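# Four arms lift cloth off lanterns and lay it flat

## Task

Using the four arms (arm1 mounted near x=+0.34 y=+0.74 z=+0.72 facing -90 degrees; arm2 near x=-0.34 y=+0.74 z=+0.72 facing -90; arm3 near x=-0.34 y=-0.74 z=+0.72 facing +90; arm4 near x=+0.34 y=-0.74 z=+0.72 facing +90; metres in the scene frame, angles counter-clockwise from +x), free the cloth from the lanterns poking up through its holes and lay it out flat. Each lantern has to finish upright at its present spot. If the cloth's mean height falls by more than about a thumb's length in a single drop while no gripper is holding it, the task fails. At the end, open the grippers and move the arms away; the result only counts if it stays in place without the robots holding it.

## Robot and tools

Setup: four identical i2rt Big YAM arms named arm1, arm2, arm3 and arm4. Each has six joints, a two-finger gripper and a wrist camera. arm1 and arm2 are on the +y side and face -y. arm3 and arm4 are on the -y side and face +y. All positions use one scene frame: origin on the floor, +z up, metres. The hand point is halfway between the fingertips. The hand's z axis runs along the fingers, and the fingers open and close along its y axis. The hand reaches roughly 1.0 m from the joint-1 axis. Fixed room cameras are cam_high (overhead, looking down) and cam_low (from the +x side). Wrist cameras are arm1_cam_wrist through arm4_cam_wrist. With joints 1 and 6 at 0 and the hand level and pointing forward, the wrist camera sits above the hand and looks at the fingertips.

Tool execute_actions: argument actions is a list holding exactly one action, or an empty list to just read state and images. The action is an object keyed by arm name, and each arm takes a joints object. Each joint entry is an absolute target, not an offset: joint1_rad, joint2_rad, joint3_rad, joint4_rad, joint5_rad, joint6_rad in radians, plus gripper_m in metres. Ranges, with the tolerance that counts as arrived: joint1_rad -2.879 to 2.879 (±0.045), turns the whole arm about its foot, positive counter-clockwise seen from above, 0 means the arm points the way its foot faces. joint2_rad 0 to 3.141 (±0.14), the shoulder: 0 has the upper arm lying back roughly level, and increasing swings it up and over to the front. joint3_rad 0 to 3.019 (±0.09), the elbow: 0 is fully folded, and increasing opens it. joint4_rad -1.692 to 1.57 (±0.055), hand pitch, positive tips the fingers up. joint5_rad -1.57 to 1.57 (±0.03), hand yaw, positive toward the arm's right. joint6_rad -2.094 to 2.094 (±0.035), hand roll, positive is clockwise when viewed from behind the hand. gripper_m 0 to 0.093 (±0.003) is the gap between the fingertips, with roughly 50 to 62 N per pad, weaker on some grippers. All arms named in one action start moving at the same moment but may finish at different times. Joints move at differing speeds, so the hand may sweep a wide curve between postures. Optional cameras lists which images to return: omitted, null or ["all"] gives every camera, [] gives none. A bad key, an unknown camera or an out-of-range number rejects the entire call and nothing moves. A joint or arm left out of an action can still be driving toward its earlier target.

Tool wait: seconds from 0 to 10. It commands nothing new, lets the simulation run, and returns state and images as an empty execute_actions does.

Tool zoom_image: camera name plus region [x0, y0, x1, y1] in pixels of that camera's most recent full image, origin at top-left, at most 504 by 504. It returns a sharper close-up. Full images are 616x616 for wrist cameras and 504x504 for cam_high and cam_low.

Tool finished_scene: pass scene (integer 1 or 2) to close the current scene once the robots have held the last command. It cannot be undone and reports success. Ending a reply without any tool call ends everything.

Reading results: joint_positions gives current joint values. joint_status tells how each commanded motion ended. off_target means it settled short of its goal and may still be pushing. contact_stop and time_out mean the joint stopped and holds where it is; a timed-out joint may keep a target near its position (within 0.375, 0.375, 0.113, 0.225, 0.075, 0.3 rad for joints 1 to 6) and carry on pushing, which on_its_own will list. To relieve that push, command the joint to its reported position. "joint command not followed", usually with a cause line, means a self and inter-arm collision check refused that arm's joint targets (the gripper part still runs); affected joints say not_followed and may be retried on later actions. on_its_own describes what the call did not command; "held at" is the target being held, not the actual position. A target very near the current position may not produce motion. A joint carrying weight can sag. The pictures line names the returned images in order.

Calibration: each camera comes with intrinsics K, distortion D and T_world_to_cam (scene frame to camera frame) in OpenCV convention. Room cameras may be off by up to about 2.3 degrees and 9 mm in a given scene. Wrist camera poses come from reported joints, so joint errors enlarge their error. Results list any camera whose numbers changed.

Motor heat: holding loads, even while you are thinking, warms motors. A MOTOR HOT line appears at 85 °C. At 100 °C an OVER-TEMPERATURE FAULT releases that arm and gripper and it drops; its joints report limit_stop_at_motor_heat, and targets must be resent. Some heat carries into the next scene.

Things to avoid: the arms do not stop on contact and can push very hard, so do not drive into the table, lanterns or each other. Two robots pressing together hard fails the task and ends the run, and a hard hit may too; the collision check can be late and ignores fingers, gripper housings and wrist cameras, and no state line reports robot-to-robot touching. Knocking a lantern over or pushing any rigid object out of the work area fails the task (cloth is exempt). Keep the cloth held while it is lifted; do not let go of it high up. The simulation keeps running while you think, with robots holding their last command, and one arm stopping does not pause the others.

Each tool is called after "Call:" as a command line: name --argument value for each argument, lists and objects as JSON in quotes; but a table of rows of numbers goes row by row, as --pt "numbers of a row", without its own name.

## Session

I'll start by looking at the scene.

Call:
execute_actions --actions '[]'

Scene clock: 0.00 s.
Motor temperatures (°C, as the motors report them): arm1=[23 21 20 20 22 21] | arm2=[21 20 21 23 20 22] | arm3=[22 21 20 21 22 22] | arm4=[20 22 20 21 20 22]
arm1.joint_positions: joint1_rad=+0.004 joint2_rad=+0.448 joint3_rad=+1.468 joint4_rad=-1.524 joint5_rad=-0.017 joint6_rad=-0.016 gripper_m=+0.094
arm1.joint_status: not commanded
arm1.hand: x=+0.3426 y=+0.6224 z=+1.3034 quat_wxyz=(-0.368, -0.592, -0.621, +0.360) (m; scene frame)
arm2.joint_positions: joint1_rad=-0.013 joint2_rad=+0.446 joint3_rad=+1.461 joint4_rad=-1.526 joint5_rad=+0.002 joint6_rad=+0.004 gripper_m=+0.094
arm2.joint_status: not commanded
arm2.hand: x=-0.3396 y=+0.6126 z=+1.3664 quat_wxyz=(-0.352, -0.621, -0.601, +0.360) (m; scene frame)
arm3.joint_positions: joint1_rad=+0.009 joint2_rad=+0.439 joint3_rad=+1.449 joint4_rad=-1.519 joint5_rad=-0.011 joint6_rad=+0.005 gripper_m=+0.095
arm3.joint_status: not commanded
arm3.hand: x=-0.3465 y=-0.6188 z=+1.3324 quat_wxyz=(-0.350, +0.624, -0.592, -0.370) (m; scene frame)
arm4.joint_positions: joint1_rad=+0.002 joint2_rad=+0.439 joint3_rad=+1.476 joint4_rad=-1.542 joint5_rad=+0.004 joint6_rad=+0.007 gripper_m=+0.094
arm4.joint_status: not commanded
arm4.hand: x=+0.3418 y=-0.6272 z=+1.3910 quat_wxyz=(-0.367, +0.594, -0.621, -0.357) (m; scene frame)
pictures: arm1_cam_wrist, arm2_cam_wrist, arm3_cam_wrist, arm4_cam_wrist, cam_high, cam_low
Images, in order (width x height): arm1_cam_wrist 616x616, arm2_cam_wrist 616x616, arm3_cam_wrist 616x616, arm4_cam_wrist 616x616, cam_high 504x504, cam_low 504x504.

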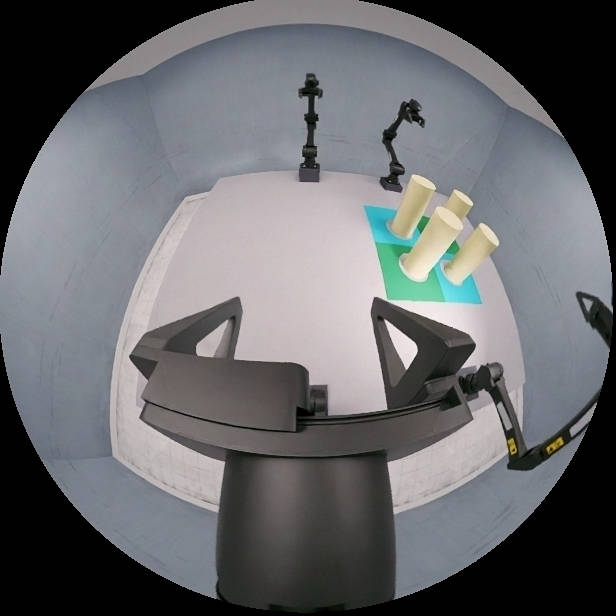

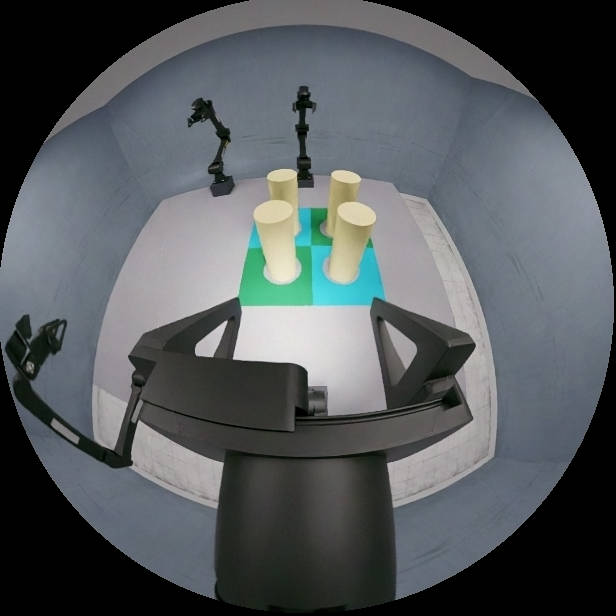

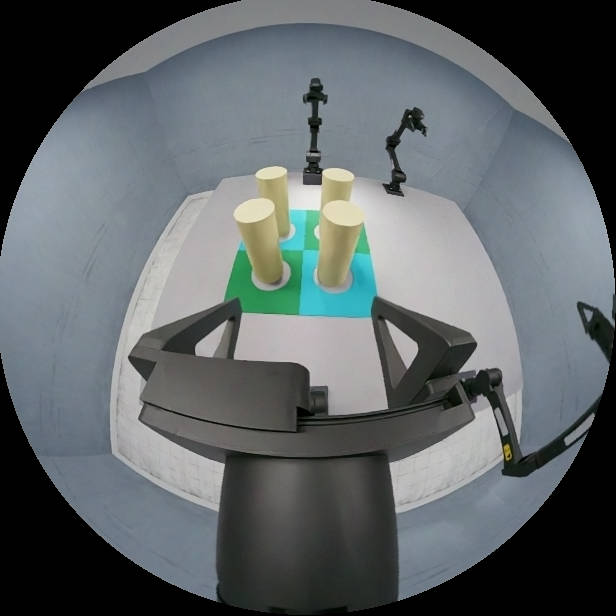

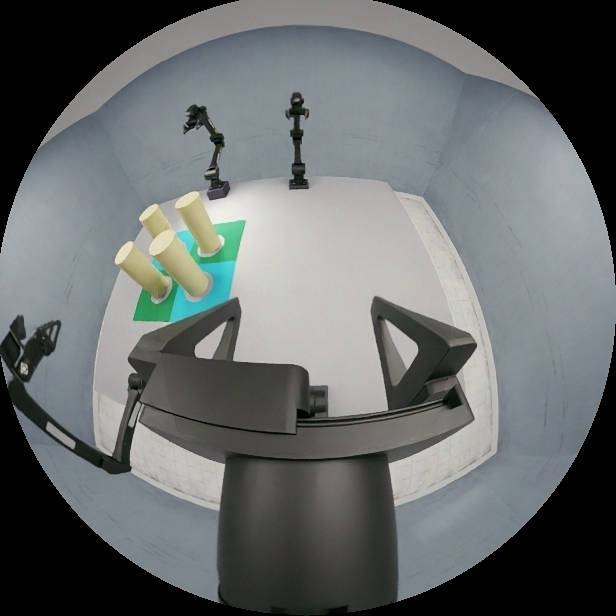

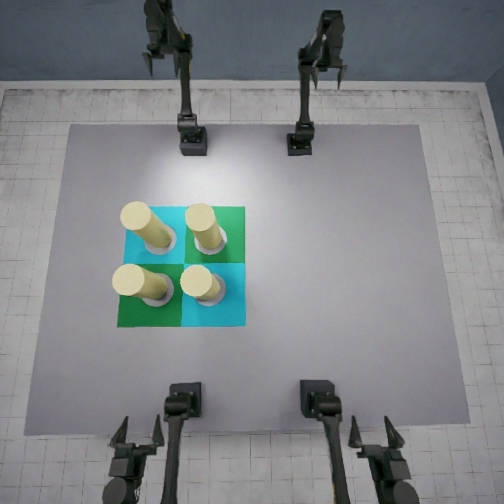

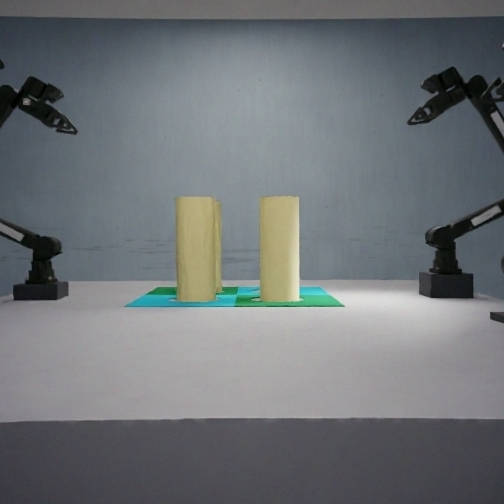

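Call:
execute_actions --actions '[{"arm1": {"joints": {"joint2_rad": 1.57, "joint3_rad": 1.57, "joint4_rad": -1.57}}, "arm4": {"joints": {"joint2_rad": 1.57, "joint3_rad": 1.57, "joint4_rad": 0.0}}, "arm2": {"joints": {"joint2_rad": 1.0, "joint3_rad": 1.0, "joint4_rad": -1.57}}, "arm3": {"joints": {"joint2_rad": 1.0, "joint3_rad": 1.6, "joint4_rad": -0.6}}}]' --cameras '["cam_high", "cam_low"]'

Scene clock: 15.87 s.
Motor temperatures (°C, as the motors report them): arm1=[23 21 22 20 22 21] | arm2=[21 20 22 24 20 22] | arm3=[22 21 22 21 22 22] | arm4=[20 22 22 21 20 22]
arm1.joint_positions: joint1_rad=+0.004 joint2_rad=+1.583 joint3_rad=+1.555 joint4_rad=-1.562 joint5_rad=-0.017 joint6_rad=-0.016 gripper_m=+0.094
arm1.joint_status: all done
arm1.hand: x=+0.3474 y=+0.2721 z=+0.9973 quat_wxyz=(-0.002, -0.695, -0.719, -0.006) (m; scene frame)
arm2.joint_positions: joint1_rad=-0.013 joint2_rad=+1.002 joint3_rad=+0.990 joint4_rad=-1.557 joint5_rad=+0.002 joint6_rad=+0.004 gripper_m=+0.094
arm2.joint_status: all done
arm2.hand: x=-0.3427 y=+0.4819 z=+1.0426 quat_wxyz=(+0.001, -0.718, -0.696, +0.000) (m; scene frame)
arm3.joint_positions: joint1_rad=+0.009 joint2_rad=+0.994 joint3_rad=+1.579 joint4_rad=-0.625 joint5_rad=-0.011 joint6_rad=+0.005 gripper_m=+0.095
arm3.joint_status: all done
arm3.hand: x=-0.3620 y=-0.3098 z=+1.4643 quat_wxyz=(-0.478, +0.523, -0.492, -0.505) (m; scene frame)
arm4.joint_positions: joint1_rad=+0.002 joint2_rad=+1.567 joint3_rad=+1.554 joint4_rad=-0.014 joint5_rad=+0.004 joint6_rad=+0.007 gripper_m=+0.094
arm4.joint_status: all done
arm4.hand: x=+0.3613 y=-0.0281 z=+1.3305 quat_wxyz=(-0.502, +0.493, -0.517, -0.489) (m; scene frame)
pictures: cam_high, cam_low
Images, in order (width x height): cam_high 504x504, cam_low 504x504.

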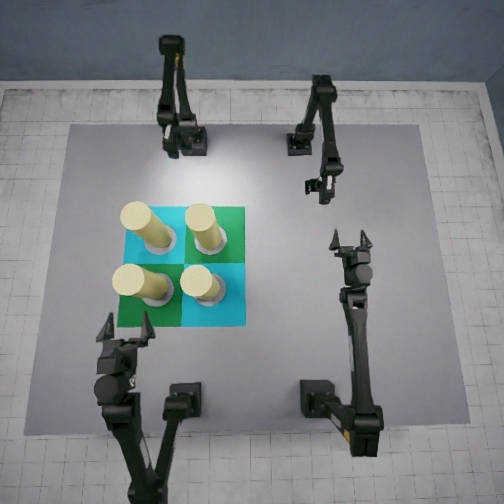

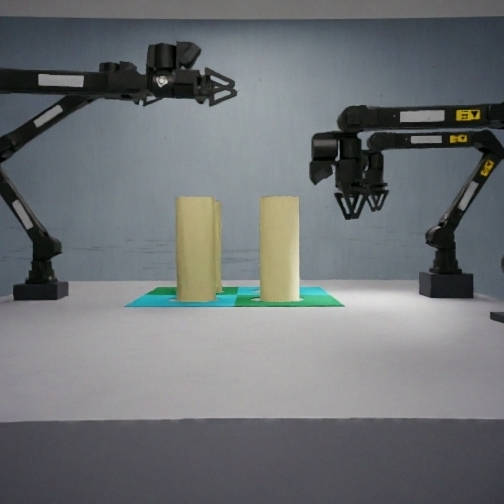

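Call:
zoom_image --camera "cam_high" --region '[90, 180, 270, 350]'

Region (90, 180, 270, 350) of cam_high's 504x504 image, scaled by 2.800, with more detail than that image has.

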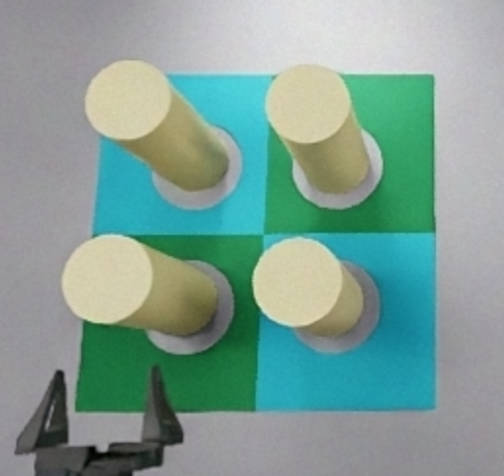

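Call:
execute_actions --actions '[{"arm1": {"joints": {"joint1_rad": -0.734}}, "arm2": {"joints": {"joint1_rad": -0.651}}, "arm3": {"joints": {"joint1_rad": 0.732}}, "arm4": {"joints": {"joint1_rad": 0.858, "joint4_rad": -1.0}}}]' --cameras '[]'

Call:
execute_actions --actions '[{"arm1": {"joints": {"joint2_rad": 2.102, "joint3_rad": 1.773, "joint4_rad": -1.241, "gripper_m": 0.06}}, "arm2": {"joints": {"joint2_rad": 2.097, "joint3_rad": 1.576, "joint4_rad": -1.049, "gripper_m": 0.06}}, "arm3": {"joints": {"joint2_rad": 1.911, "joint3_rad": 1.366, "joint4_rad": -1.026, "gripper_m": 0.06}}, "arm4": {"joints": {"joint2_rad": 2.047, "joint3_rad": 1.427, "joint4_rad": -0.951, "gripper_m": 0.06}}}]'

Scene clock: 62.30 s.
Motor temperatures (°C, as the motors report them): arm1=[23 23 25 20 22 21] | arm2=[21 20 25 24 20 22] | arm3=[22 21 27 21 22 22] | arm4=[20 24 27 21 20 22]
arm1.joint_positions: joint1_rad=-0.741 joint2_rad=+1.583 joint3_rad=+1.555 joint4_rad=-1.562 joint5_rad=-0.017 joint6_rad=-0.016 gripper_m=+0.094
arm1.joint_status: all done
arm1.hand: x=+0.0251 y=+0.3893 z=+0.9973 quat_wxyz=(-0.009, -0.909, -0.417, -0.007) (m; scene frame)
arm2.joint_positions: joint1_rad=-0.648 joint2_rad=+1.002 joint3_rad=+0.990 joint4_rad=-1.557 joint5_rad=+0.002 joint6_rad=+0.004 gripper_m=+0.094
arm2.joint_status: all done
arm2.hand: x=-0.4938 y=+0.5364 z=+1.0426 quat_wxyz=(+0.002, -0.899, -0.437, +0.000) (m; scene frame)
arm3.joint_positions: joint1_rad=+0.731 joint2_rad=+0.994 joint3_rad=+1.579 joint4_rad=-0.625 joint5_rad=-0.011 joint6_rad=+0.005 gripper_m=+0.095
arm3.joint_status: all done
arm3.hand: x=-0.6448 y=-0.4328 z=+1.4609 quat_wxyz=(-0.269, +0.666, -0.276, -0.638) (m; scene frame)
arm4.joint_positions: joint1_rad=+0.865 joint2_rad=+1.569 joint3_rad=+1.554 joint4_rad=-0.992 joint5_rad=+0.003 joint6_rad=+0.007 gripper_m=+0.094
arm4.joint_status: all done
arm4.hand: x=-0.1082 y=-0.3354 z=+1.1273 quat_wxyz=(-0.104, +0.893, -0.350, -0.262) (m; scene frame)
pictures: none
No camera images: the call's "cameras" was empty. Leave "cameras" out to get every camera's image.

Scene clock: 64.13 s.
Motor temperatures (°C, as the motors report them): arm1=[23 23 26 20 22 21] | arm2=[21 20 25 24 20 22] | arm3=[22 21 27 21 22 22] | arm4=[20 24 27 21 20 22]
arm1.joint_positions: joint1_rad=-0.741 joint2_rad=+2.114 joint3_rad=+1.753 joint4_rad=-1.250 joint5_rad=-0.017 joint6_rad=-0.016 gripper_m=+0.060
arm1.joint_status: all done
arm1.hand: x=-0.0767 y=+0.2730 z=+0.7863 quat_wxyz=(-0.005, -0.909, -0.417, -0.017) (m; scene frame)
arm2.joint_positions: joint1_rad=-0.648 joint2_rad=+2.109 joint3_rad=+1.542 joint4_rad=-1.057 joint5_rad=+0.002 joint6_rad=+0.004 gripper_m=+0.060
arm2.joint_status: all done
arm2.hand: x=-0.6936 y=+0.2800 z=+0.7757 quat_wxyz=(+0.014, -0.899, -0.437, -0.025) (m; scene frame)
arm3.joint_positions: joint1_rad=+0.731 joint2_rad=+1.914 joint3_rad=+1.352 joint4_rad=-1.013 joint5_rad=-0.011 joint6_rad=+0.005 gripper_m=+0.060
arm3.joint_status: all done
arm3.hand: x=-0.7083 y=-0.3565 z=+0.7900 quat_wxyz=(+0.001, +0.920, -0.392, +0.002) (m; scene frame)
arm4.joint_positions: joint1_rad=+0.865 joint2_rad=+2.040 joint3_rad=+1.406 joint4_rad=-0.955 joint5_rad=+0.003 joint6_rad=+0.007 gripper_m=+0.060
arm4.joint_status: all done
arm4.hand: x=-0.0755 y=-0.3637 z=+0.7966 quat_wxyz=(-0.001, +0.931, -0.365, +0.006) (m; scene frame)
pictures: arm1_cam_wrist, arm2_cam_wrist, arm3_cam_wrist, arm4_cam_wrist, cam_high, cam_low
camera_calibration (this result's frames):
arm1_cam_wrist: T_world_to_cam=[[-0.757728, 0.651914, -0.0292674, -0.210538], [0.50791, 0.617322, 0.600783, -0.598639], [0.409726, 0.440365, -0.798876, 0.669907], [0, 0, 0, 1]] pos_world=[-0.129954, 0.211802, 0.888663]
arm2_cam_wrist: T_world_to_cam=[[-0.783127, 0.621859, -0.00201682, -0.708669], [0.479413, 0.605799, 0.634958, -0.325203], [0.396076, 0.496285, -0.772544, 0.856789], [0, 0, 0, 1]] pos_world=[-0.738425, 0.212489, 0.866969]
arm3_cam_wrist: T_world_to_cam=[[0.720021, 0.693942, -0.00365367, 0.761512], [0.564782, -0.582931, 0.584134, -0.260952], [0.403226, -0.422653, -0.811649, 0.901155], [0, 0, 0, 1]] pos_world=[-0.764293, -0.299687, 0.886635]
arm4_cam_wrist: T_world_to_cam=[[0.674898, 0.737878, 0.00696413, 0.312319], [0.58738, -0.54291, 0.600195, -0.628677], [0.446652, -0.40098, -0.799824, 0.645615], [0, 0, 0, 1]] pos_world=[-0.129876, -0.31289, 0.891532]
Images, in order (width x height): arm1_cam_wrist 616x616, arm2_cam_wrist 616x616, arm3_cam_wrist 616x616, arm4_cam_wrist 616x616, cam_high 504x504, cam_low 504x504.

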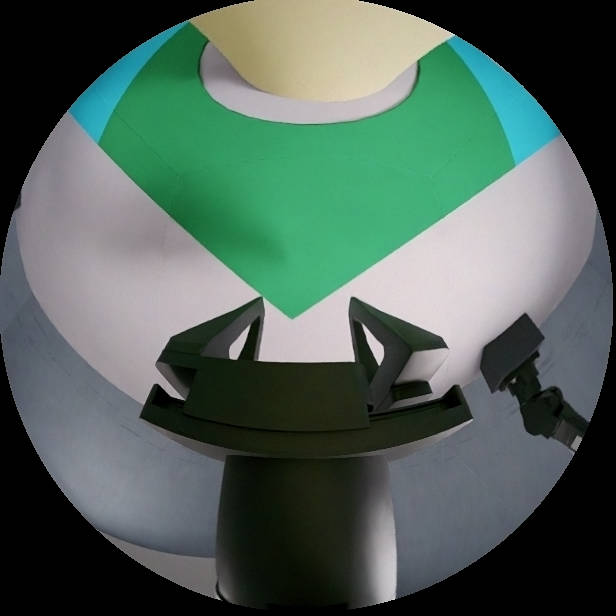

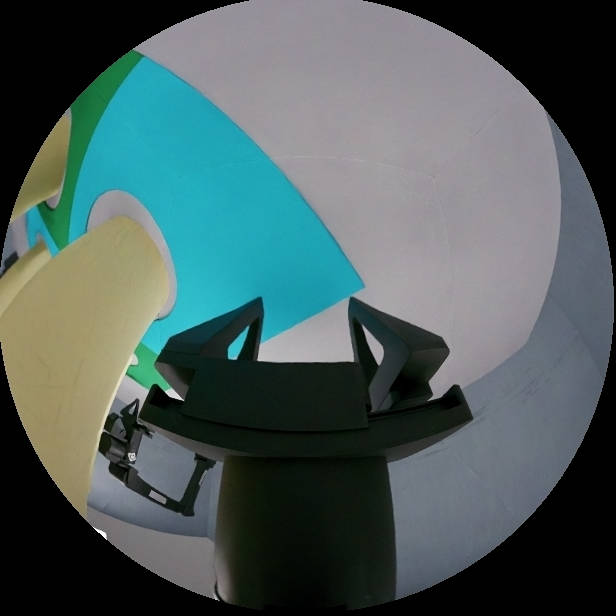

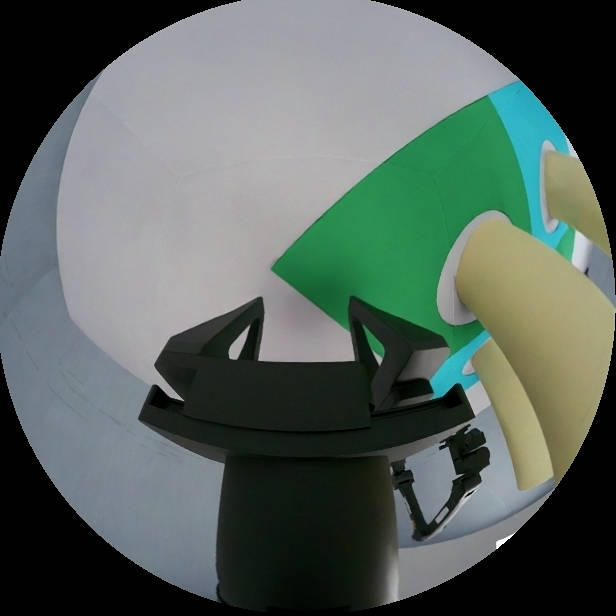

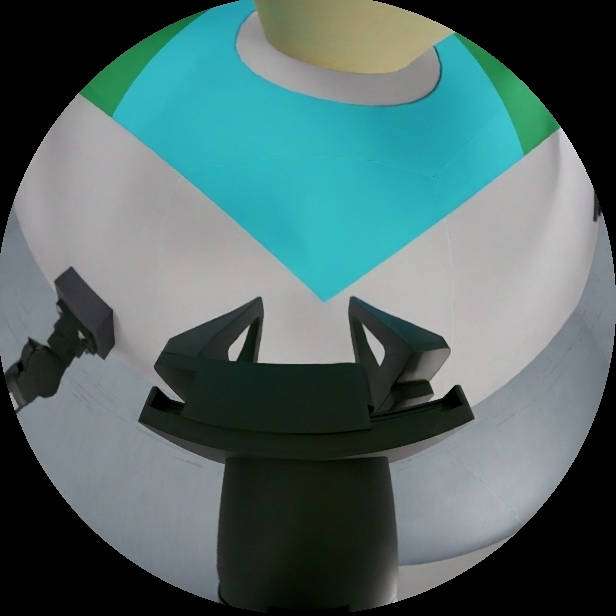

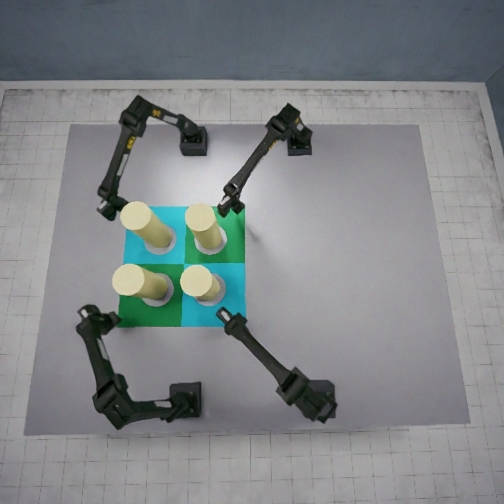

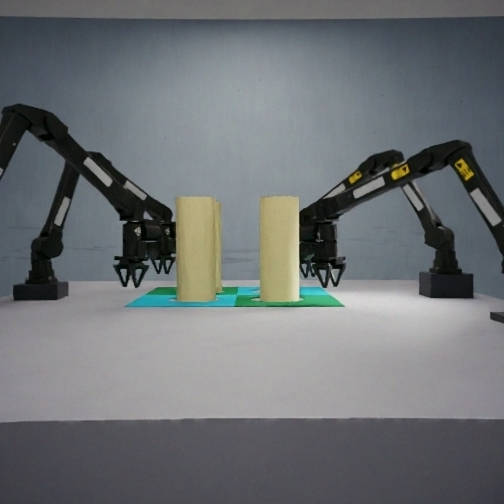

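Call:
execute_actions --actions '[{"arm1": {"joints": {"joint2_rad": 2.16, "joint3_rad": 1.755, "joint4_rad": -1.13, "gripper_m": 0.05}}, "arm2": {"joints": {"joint1_rad": -0.62, "joint2_rad": 2.115, "joint3_rad": 1.505, "joint4_rad": -0.92, "joint6_rad": -1.57, "gripper_m": 0.05}}, "arm3": {"joints": {"joint1_rad": 0.68, "joint2_rad": 2.0, "joint3_rad": 1.367, "joint4_rad": -0.93, "joint6_rad": 1.57, "gripper_m": 0.05}}, "arm4": {"joints": {"joint1_rad": 0.82, "joint2_rad": 2.167, "joint3_rad": 1.48, "joint4_rad": -0.87, "gripper_m": 0.05}}}]'

Scene clock: 102.37 s.
Motor temperatures (°C, as the motors report them): arm1=[23 26 26 20 22 21] | arm2=[21 23 26 24 20 22] | arm3=[22 24 26 21 22 22] | arm4=[20 25 26 21 20 22]
arm1.joint_positions: joint1_rad=-0.741 joint2_rad=+2.157 joint3_rad=+1.753 joint4_rad=-1.141 joint5_rad=-0.017 joint6_rad=-0.016 gripper_m=+0.050
arm1.joint_status: all done
arm1.hand: x=-0.0916 y=+0.2560 z=+0.7605 quat_wxyz=(-0.018, -0.909, -0.417, +0.014) (m; scene frame)
arm2.joint_positions: joint1_rad=-0.624 joint2_rad=+2.109 joint3_rad=+1.513 joint4_rad=-0.936 joint5_rad=+0.002 joint6_rad=-1.560 gripper_m=+0.050
arm2.joint_status: all done
arm2.hand: x=-0.6922 y=+0.2583 z=+0.7661 quat_wxyz=(+0.007, -0.318, -0.948, +0.016) (m; scene frame)
arm3.joint_positions: joint1_rad=+0.674 joint2_rad=+2.007 joint3_rad=+1.352 joint4_rad=-0.945 joint5_rad=-0.011 joint6_rad=+1.557 gripper_m=+0.050
arm3.joint_status: all done
arm3.hand: x=-0.6880 y=-0.3329 z=+0.7420 quat_wxyz=(-0.005, +0.355, -0.935, +0.014) (m; scene frame)
arm4.joint_positions: joint1_rad=+0.825 joint2_rad=+2.168 joint3_rad=+1.457 joint4_rad=-0.875 joint5_rad=+0.003 joint6_rad=+0.007 gripper_m=+0.050
arm4.joint_status: all done
arm4.hand: x=-0.0744 y=-0.3329 z=+0.7418 quat_wxyz=(-0.001, +0.923, -0.384, +0.005) (m; scene frame)
pictures: arm1_cam_wrist, arm2_cam_wrist, arm3_cam_wrist, arm4_cam_wrist, cam_high, cam_low
camera_calibration (this result's frames):
arm1_cam_wrist: T_world_to_cam=[[-0.758773, 0.650746, -0.028174, -0.212145], [0.533416, 0.645626, 0.546475, -0.528641], [0.373806, 0.399622, -0.837001, 0.698994], [0, 0, 0, 1]] pos_world=[-0.140272, 0.200023, 0.867971]
arm2_cam_wrist: T_world_to_cam=[[-0.607786, -0.793557, 0.0293938, -0.231233], [-0.629417, 0.503979, 0.591472, -1.01458], [-0.484181, 0.340988, -0.805789, 0.315934], [0, 0, 0, 1]] pos_world=[-0.626167, 0.220102, 0.861471]
arm3_cam_wrist: T_world_to_cam=[[0.66577, -0.745729, 0.0252965, 0.192303], [-0.616831, -0.530983, 0.581014, -1.02399], [-0.419846, -0.402425, -0.813501, 0.305875], [0, 0, 0, 1]] pos_world=[-0.631238, -0.277224, 0.838917]
arm4_cam_wrist: T_world_to_cam=[[0.704185, 0.709985, 0.00666101, 0.282334], [0.566603, -0.567579, 0.59734, -0.587411], [0.427883, -0.416864, -0.80196, 0.608576], [0, 0, 0, 1]] pos_world=[-0.126386, -0.280162, 0.837057]
Images, in order (width x height): arm1_cam_wrist 616x616, arm2_cam_wrist 616x616, arm3_cam_wrist 616x616, arm4_cam_wrist 616x616, cam_high 504x504, cam_low 504x504.

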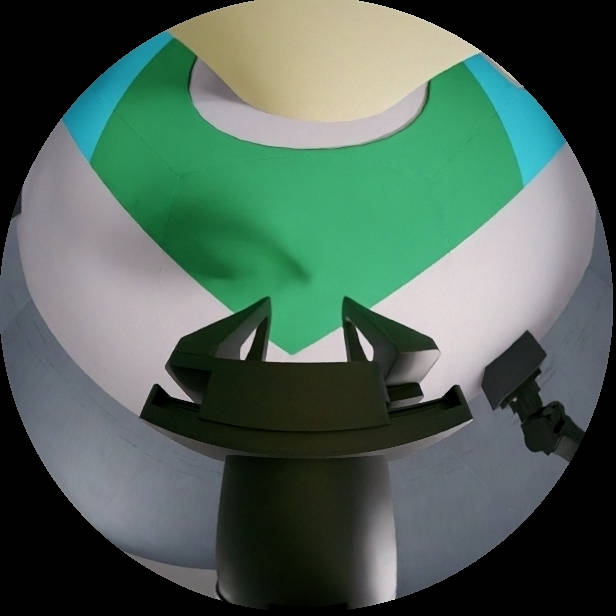

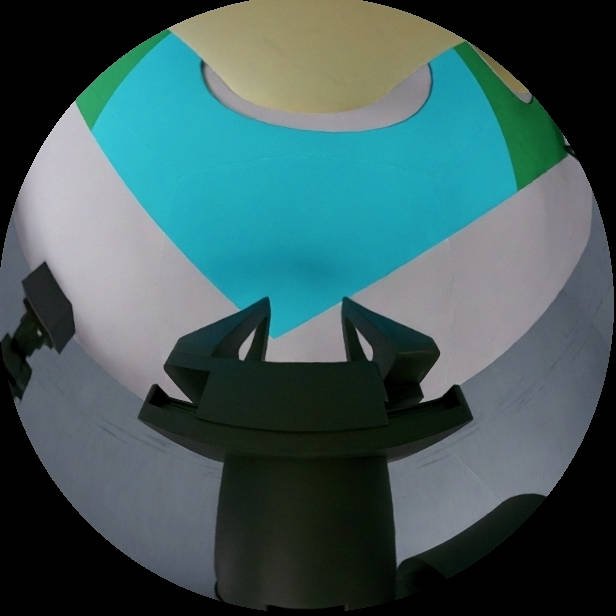

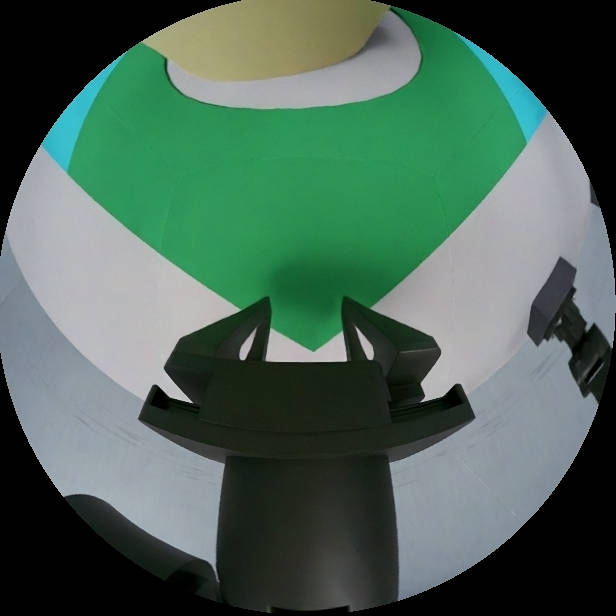

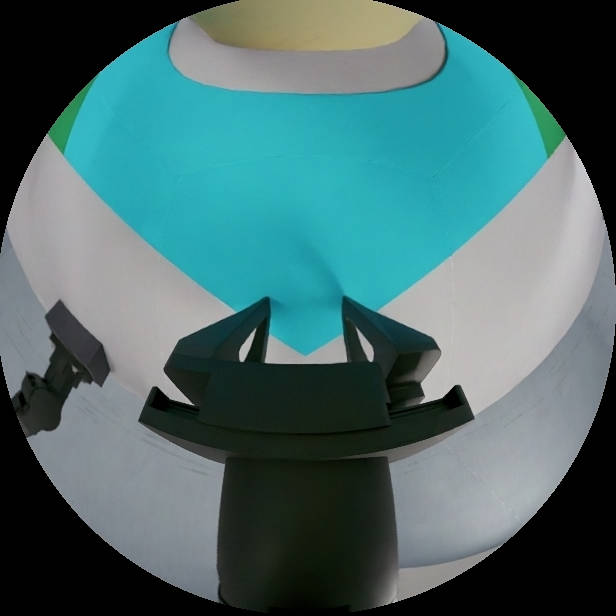

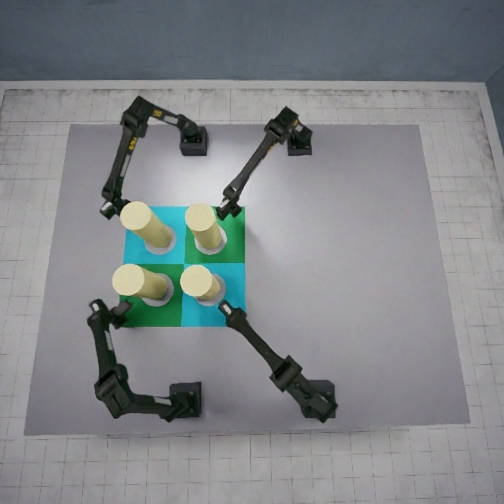

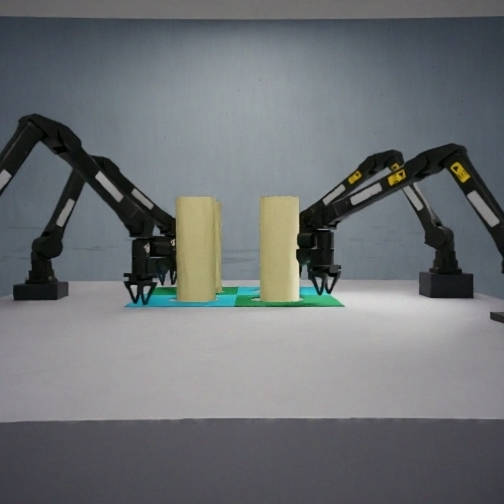

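Call:
execute_actions --actions '[{"arm1": {"joints": {"joint2_rad": 2.22}}, "arm2": {"joints": {"joint2_rad": 2.19}}, "arm3": {"joints": {"joint2_rad": 2.047}}, "arm4": {"joints": {"joint2_rad": 2.206}}}]' --cameras '["cam_low", "arm1_cam_wrist"]'

Scene clock: 109.50 s.
Motor temperatures (°C, as the motors report them): arm1=[23 27 26 20 22 21] | arm2=[21 24 25 24 20 22] | arm3=[22 24 26 21 22 22] | arm4=[20 26 26 21 20 22]
arm1.joint_positions: joint1_rad=-0.741 joint2_rad=+2.201 joint3_rad=+1.753 joint4_rad=-1.137 joint5_rad=-0.017 joint6_rad=-0.016 gripper_m=+0.050
arm1.joint_status: all done
arm1.hand: x=-0.0884 y=+0.2591 z=+0.7328 quat_wxyz=(-0.010, -0.909, -0.417, -0.005) (m; scene frame)
arm2.joint_positions: joint1_rad=-0.624 joint2_rad=+2.171 joint3_rad=+1.514 joint4_rad=-0.930 joint5_rad=+0.002 joint6_rad=-1.560 gripper_m=+0.050
arm2.joint_status: all done
arm2.hand: x=-0.6865 y=+0.2661 z=+0.7312 quat_wxyz=(-0.001, -0.318, -0.948, -0.010) (m; scene frame)
arm3.joint_positions: joint1_rad=+0.674 joint2_rad=+2.029 joint3_rad=+1.352 joint4_rad=-0.944 joint5_rad=-0.011 joint6_rad=+1.558 gripper_m=+0.050
arm3.joint_status: all done
arm3.hand: x=-0.6857 y=-0.3354 z=+0.7308 quat_wxyz=(-0.008, +0.354, -0.935, +0.023) (m; scene frame)
arm4.joint_positions: joint1_rad=+0.825 joint2_rad=+2.174 joint3_rad=+1.458 joint4_rad=-0.875 joint5_rad=+0.003 joint6_rad=+0.007 gripper_m=+0.050
arm4.joint_status: all done
arm4.hand: x=-0.0736 y=-0.3337 z=+0.7388 quat_wxyz=(+0.000, +0.923, -0.384, +0.007) (m; scene frame)
pictures: arm1_cam_wrist, cam_low
camera_calibration (this result's frames):
arm1_cam_wrist: T_world_to_cam=[[-0.758385, 0.651168, -0.0288536, -0.212037], [0.517776, 0.628737, 0.580171, -0.539], [0.39593, 0.425053, -0.813984, 0.651873], [0, 0, 0, 1]] pos_world=[-0.139821, 0.19988, 0.837208]
Images, in order (width x height): arm1_cam_wrist 616x616, cam_low 504x504.

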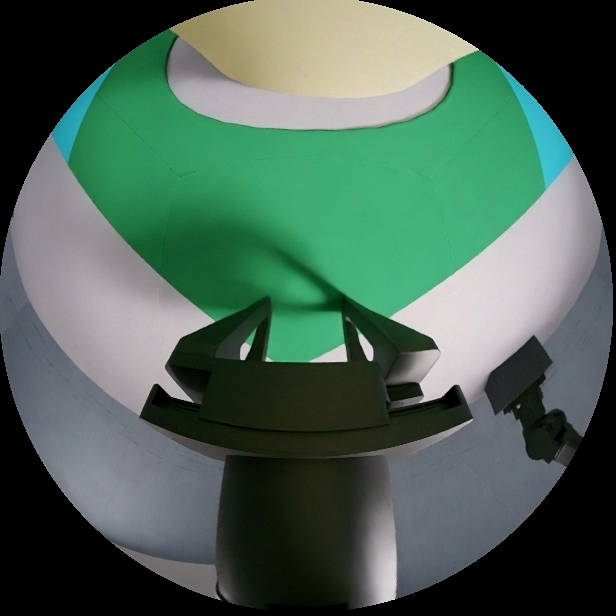

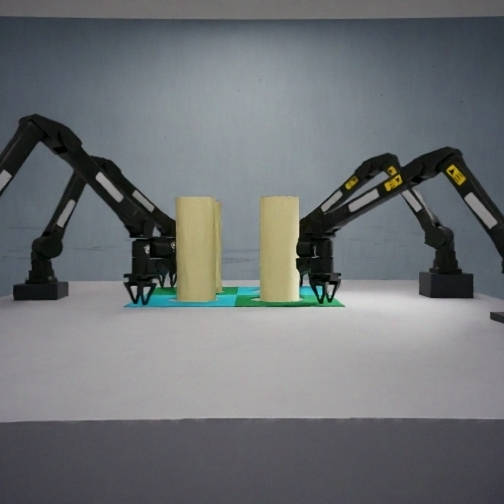

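Call:
execute_actions --actions '[{"arm1": {"joints": {"gripper_m": 0.0}}, "arm2": {"joints": {"gripper_m": 0.0}}, "arm3": {"joints": {"gripper_m": 0.0}}, "arm4": {"joints": {"gripper_m": 0.0}}}]' --cameras '["arm1_cam_wrist", "arm2_cam_wrist", "arm3_cam_wrist", "arm4_cam_wrist", "cam_high"]'

Scene clock: 111.70 s.
Motor temperatures (°C, as the motors report them): arm1=[23 27 26 20 22 21] | arm2=[21 24 25 24 20 22] | arm3=[22 24 26 21 22 22] | arm4=[20 26 26 21 20 22]
arm1.joint_positions: joint1_rad=-0.741 joint2_rad=+2.201 joint3_rad=+1.753 joint4_rad=-1.137 joint5_rad=-0.017 joint6_rad=-0.016 gripper_m=+0.001
arm1.joint_status: all done
arm1.hand: x=-0.0884 y=+0.2591 z=+0.7328 quat_wxyz=(-0.010, -0.909, -0.417, -0.005) (m; scene frame)
arm2.joint_positions: joint1_rad=-0.624 joint2_rad=+2.171 joint3_rad=+1.514 joint4_rad=-0.929 joint5_rad=+0.002 joint6_rad=-1.560 gripper_m=+0.000
arm2.joint_status: all done
arm2.hand: x=-0.6867 y=+0.2659 z=+0.7312 quat_wxyz=(-0.001, -0.318, -0.948, -0.009) (m; scene frame)
arm3.joint_positions: joint1_rad=+0.674 joint2_rad=+2.029 joint3_rad=+1.352 joint4_rad=-0.939 joint5_rad=-0.011 joint6_rad=+1.558 gripper_m=+0.001
arm3.joint_status: all done
arm3.hand: x=-0.6865 y=-0.3344 z=+0.7308 quat_wxyz=(-0.008, +0.354, -0.935, +0.021) (m; scene frame)
arm4.joint_positions: joint1_rad=+0.825 joint2_rad=+2.174 joint3_rad=+1.458 joint4_rad=-0.875 joint5_rad=+0.003 joint6_rad=+0.007 gripper_m=+0.001
arm4.joint_status: all done
arm4.hand: x=-0.0736 y=-0.3337 z=+0.7388 quat_wxyz=(+0.000, +0.923, -0.384, +0.007) (m; scene frame)
pictures: arm1_cam_wrist, arm2_cam_wrist, arm3_cam_wrist, arm4_cam_wrist, cam_high
camera_calibration (this result's frames):
arm1_cam_wrist: T_world_to_cam=[[-0.758385, 0.651168, -0.0288536, -0.212037], [0.517776, 0.628737, 0.580171, -0.539], [0.39593, 0.425053, -0.813984, 0.651873], [0, 0, 0, 1]] pos_world=[-0.139821, 0.19988, 0.837208]
arm2_cam_wrist: T_world_to_cam=[[-0.607326, -0.794102, -0.0236136, -0.181589], [-0.648243, 0.478153, 0.592579, -1.00117], [-0.459277, 0.375196, -0.805166, 0.295402], [0, 0, 0, 1]] pos_world=[-0.623617, 0.22368, 0.826835]
arm3_cam_wrist: T_world_to_cam=[[0.664461, -0.746223, 0.040545, 0.178296], [-0.623335, -0.523476, 0.580884, -1.01919], [-0.412245, -0.411248, -0.812976, 0.298593], [0, 0, 0, 1]] pos_world=[-0.630675, -0.277679, 0.827553]
arm4_cam_wrist: T_world_to_cam=[[0.704172, 0.709999, 0.00666524, 0.282345], [0.564319, -0.565335, 0.601615, -0.589001], [0.430914, -0.419879, -0.798759, 0.602334], [0, 0, 0, 1]] pos_world=[-0.125988, -0.28054, 0.833589]
Images, in order (width x height): arm1_cam_wrist 616x616, arm2_cam_wrist 616x616, arm3_cam_wrist 616x616, arm4_cam_wrist 616x616, cam_high 504x504.

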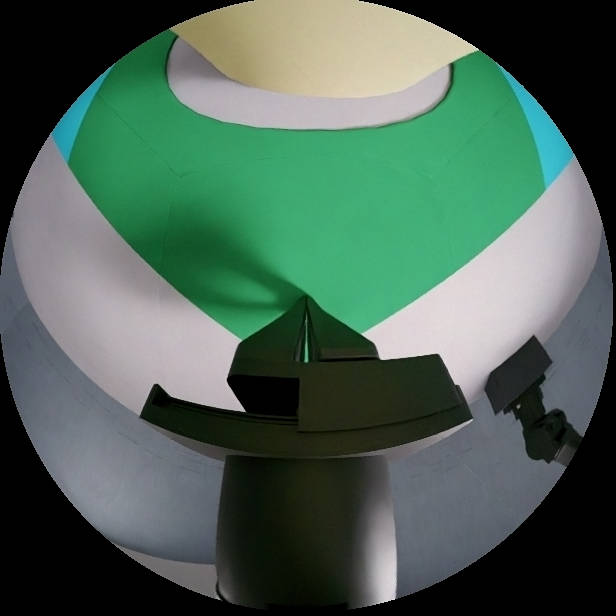

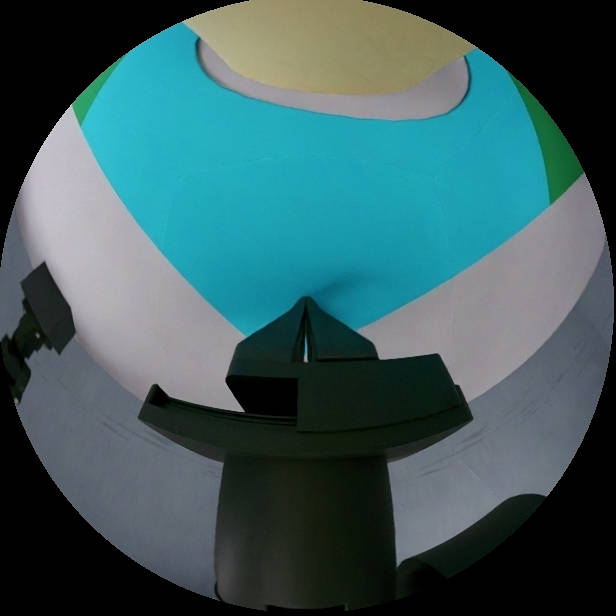

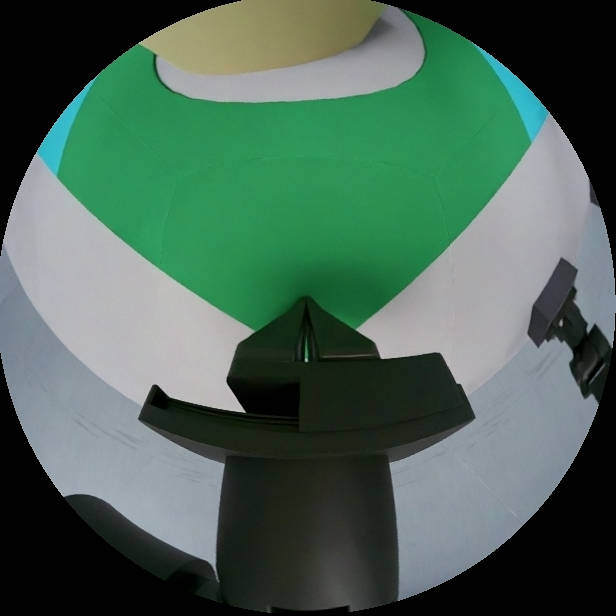

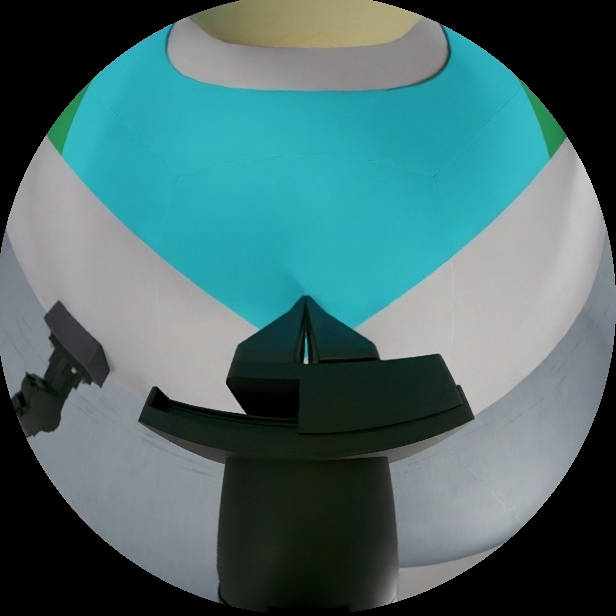

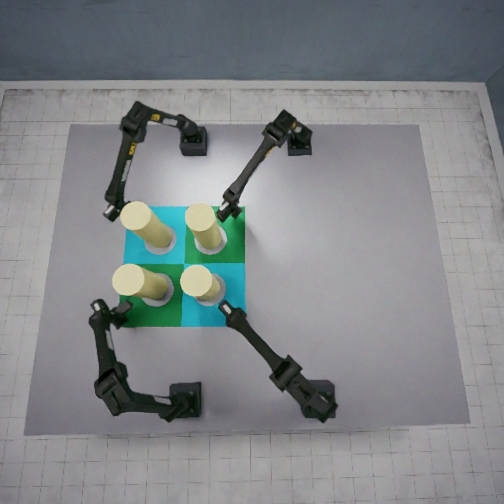

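Call:
execute_actions --actions '[{"arm1": {"joints": {"joint2_rad": 2.094, "joint3_rad": 1.915, "joint4_rad": -1.372}}, "arm2": {"joints": {"joint2_rad": 2.0, "joint3_rad": 1.60, "joint4_rad": -1.152}}, "arm3": {"joints": {"joint2_rad": 1.842, "joint3_rad": 1.44, "joint4_rad": -1.15}}, "arm4": {"joints": {"joint2_rad": 1.996, "joint3_rad": 1.52, "joint4_rad": -1.074}}}]' --cameras '["cam_high", "cam_low", "arm1_cam_wrist"]'

Scene clock: 121.87 s.
Motor temperatures (°C, as the motors report them): arm1=[23 27 26 20 22 21] | arm2=[21 24 25 24 20 22] | arm3=[22 24 26 21 22 22] | arm4=[20 26 26 21 20 22]
arm1.joint_positions: joint1_rad=-0.741 joint2_rad=+2.084 joint3_rad=+1.879 joint4_rad=-1.363 joint5_rad=-0.017 joint6_rad=-0.016 gripper_m=+0.001
arm1.joint_status: all done
arm1.hand: x=-0.0884 y=+0.2600 z=+0.8514 quat_wxyz=(-0.013, -0.909, -0.417, +0.003) (m; scene frame)
arm2.joint_positions: joint1_rad=-0.624 joint2_rad=+1.992 joint3_rad=+1.567 joint4_rad=-1.137 joint5_rad=+0.002 joint6_rad=-1.560 gripper_m=+0.000
arm2.joint_status: all done
arm2.hand: x=-0.6858 y=+0.2669 z=+0.8506 quat_wxyz=(+0.002, -0.318, -0.948, +0.002) (m; scene frame)
arm3.joint_positions: joint1_rad=+0.674 joint2_rad=+1.833 joint3_rad=+1.410 joint4_rad=-1.136 joint5_rad=-0.011 joint6_rad=+1.558 gripper_m=+0.001
arm3.joint_status: all done
arm3.hand: x=-0.6875 y=-0.3354 z=+0.8519 quat_wxyz=(+0.002, +0.355, -0.935, -0.006) (m; scene frame)
arm4.joint_positions: joint1_rad=+0.825 joint2_rad=+1.982 joint3_rad=+1.503 joint4_rad=-1.066 joint5_rad=+0.003 joint6_rad=+0.007 gripper_m=+0.001
arm4.joint_status: all done
arm4.hand: x=-0.0768 y=-0.3311 z=+0.8599 quat_wxyz=(-0.009, +0.923, -0.384, -0.014) (m; scene frame)
pictures: arm1_cam_wrist, cam_high, cam_low
camera_calibration (this result's frames):
arm1_cam_wrist: T_world_to_cam=[[-0.75866, 0.65086, -0.028564, -0.209403], [0.524507, 0.636211, 0.565799, -0.597418], [0.386429, 0.414267, -0.824048, 0.758597], [0, 0, 0, 1]] pos_world=[-0.138659, 0.202113, 0.957158]
Images, in order (width x height): arm1_cam_wrist 616x616, cam_high 504x504, cam_low 504x504.

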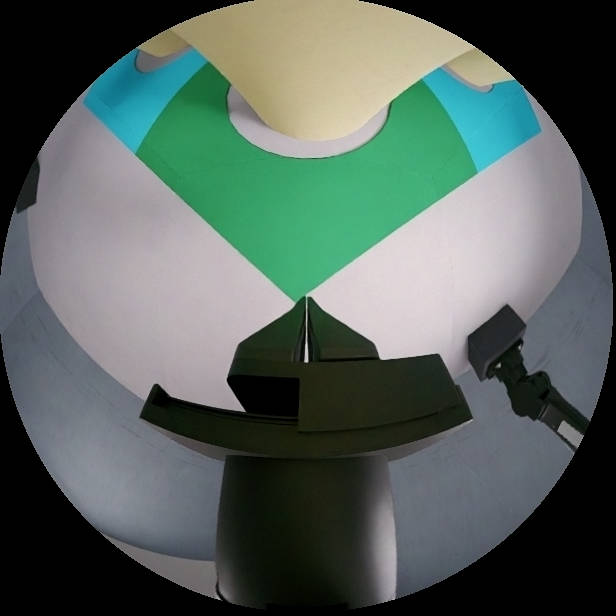

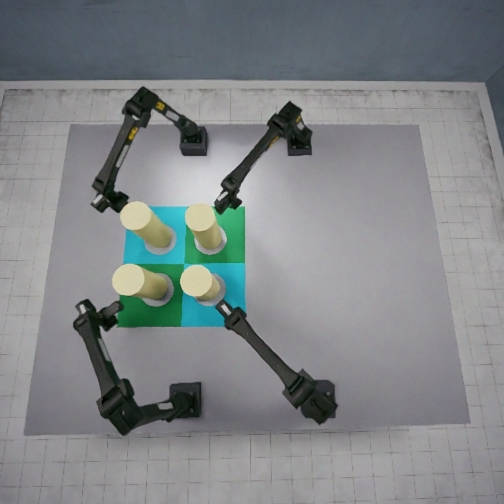

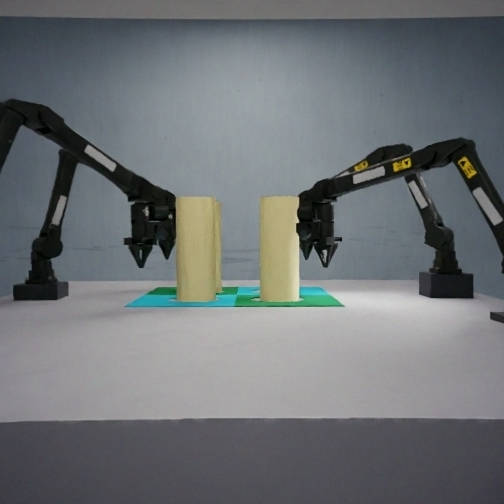

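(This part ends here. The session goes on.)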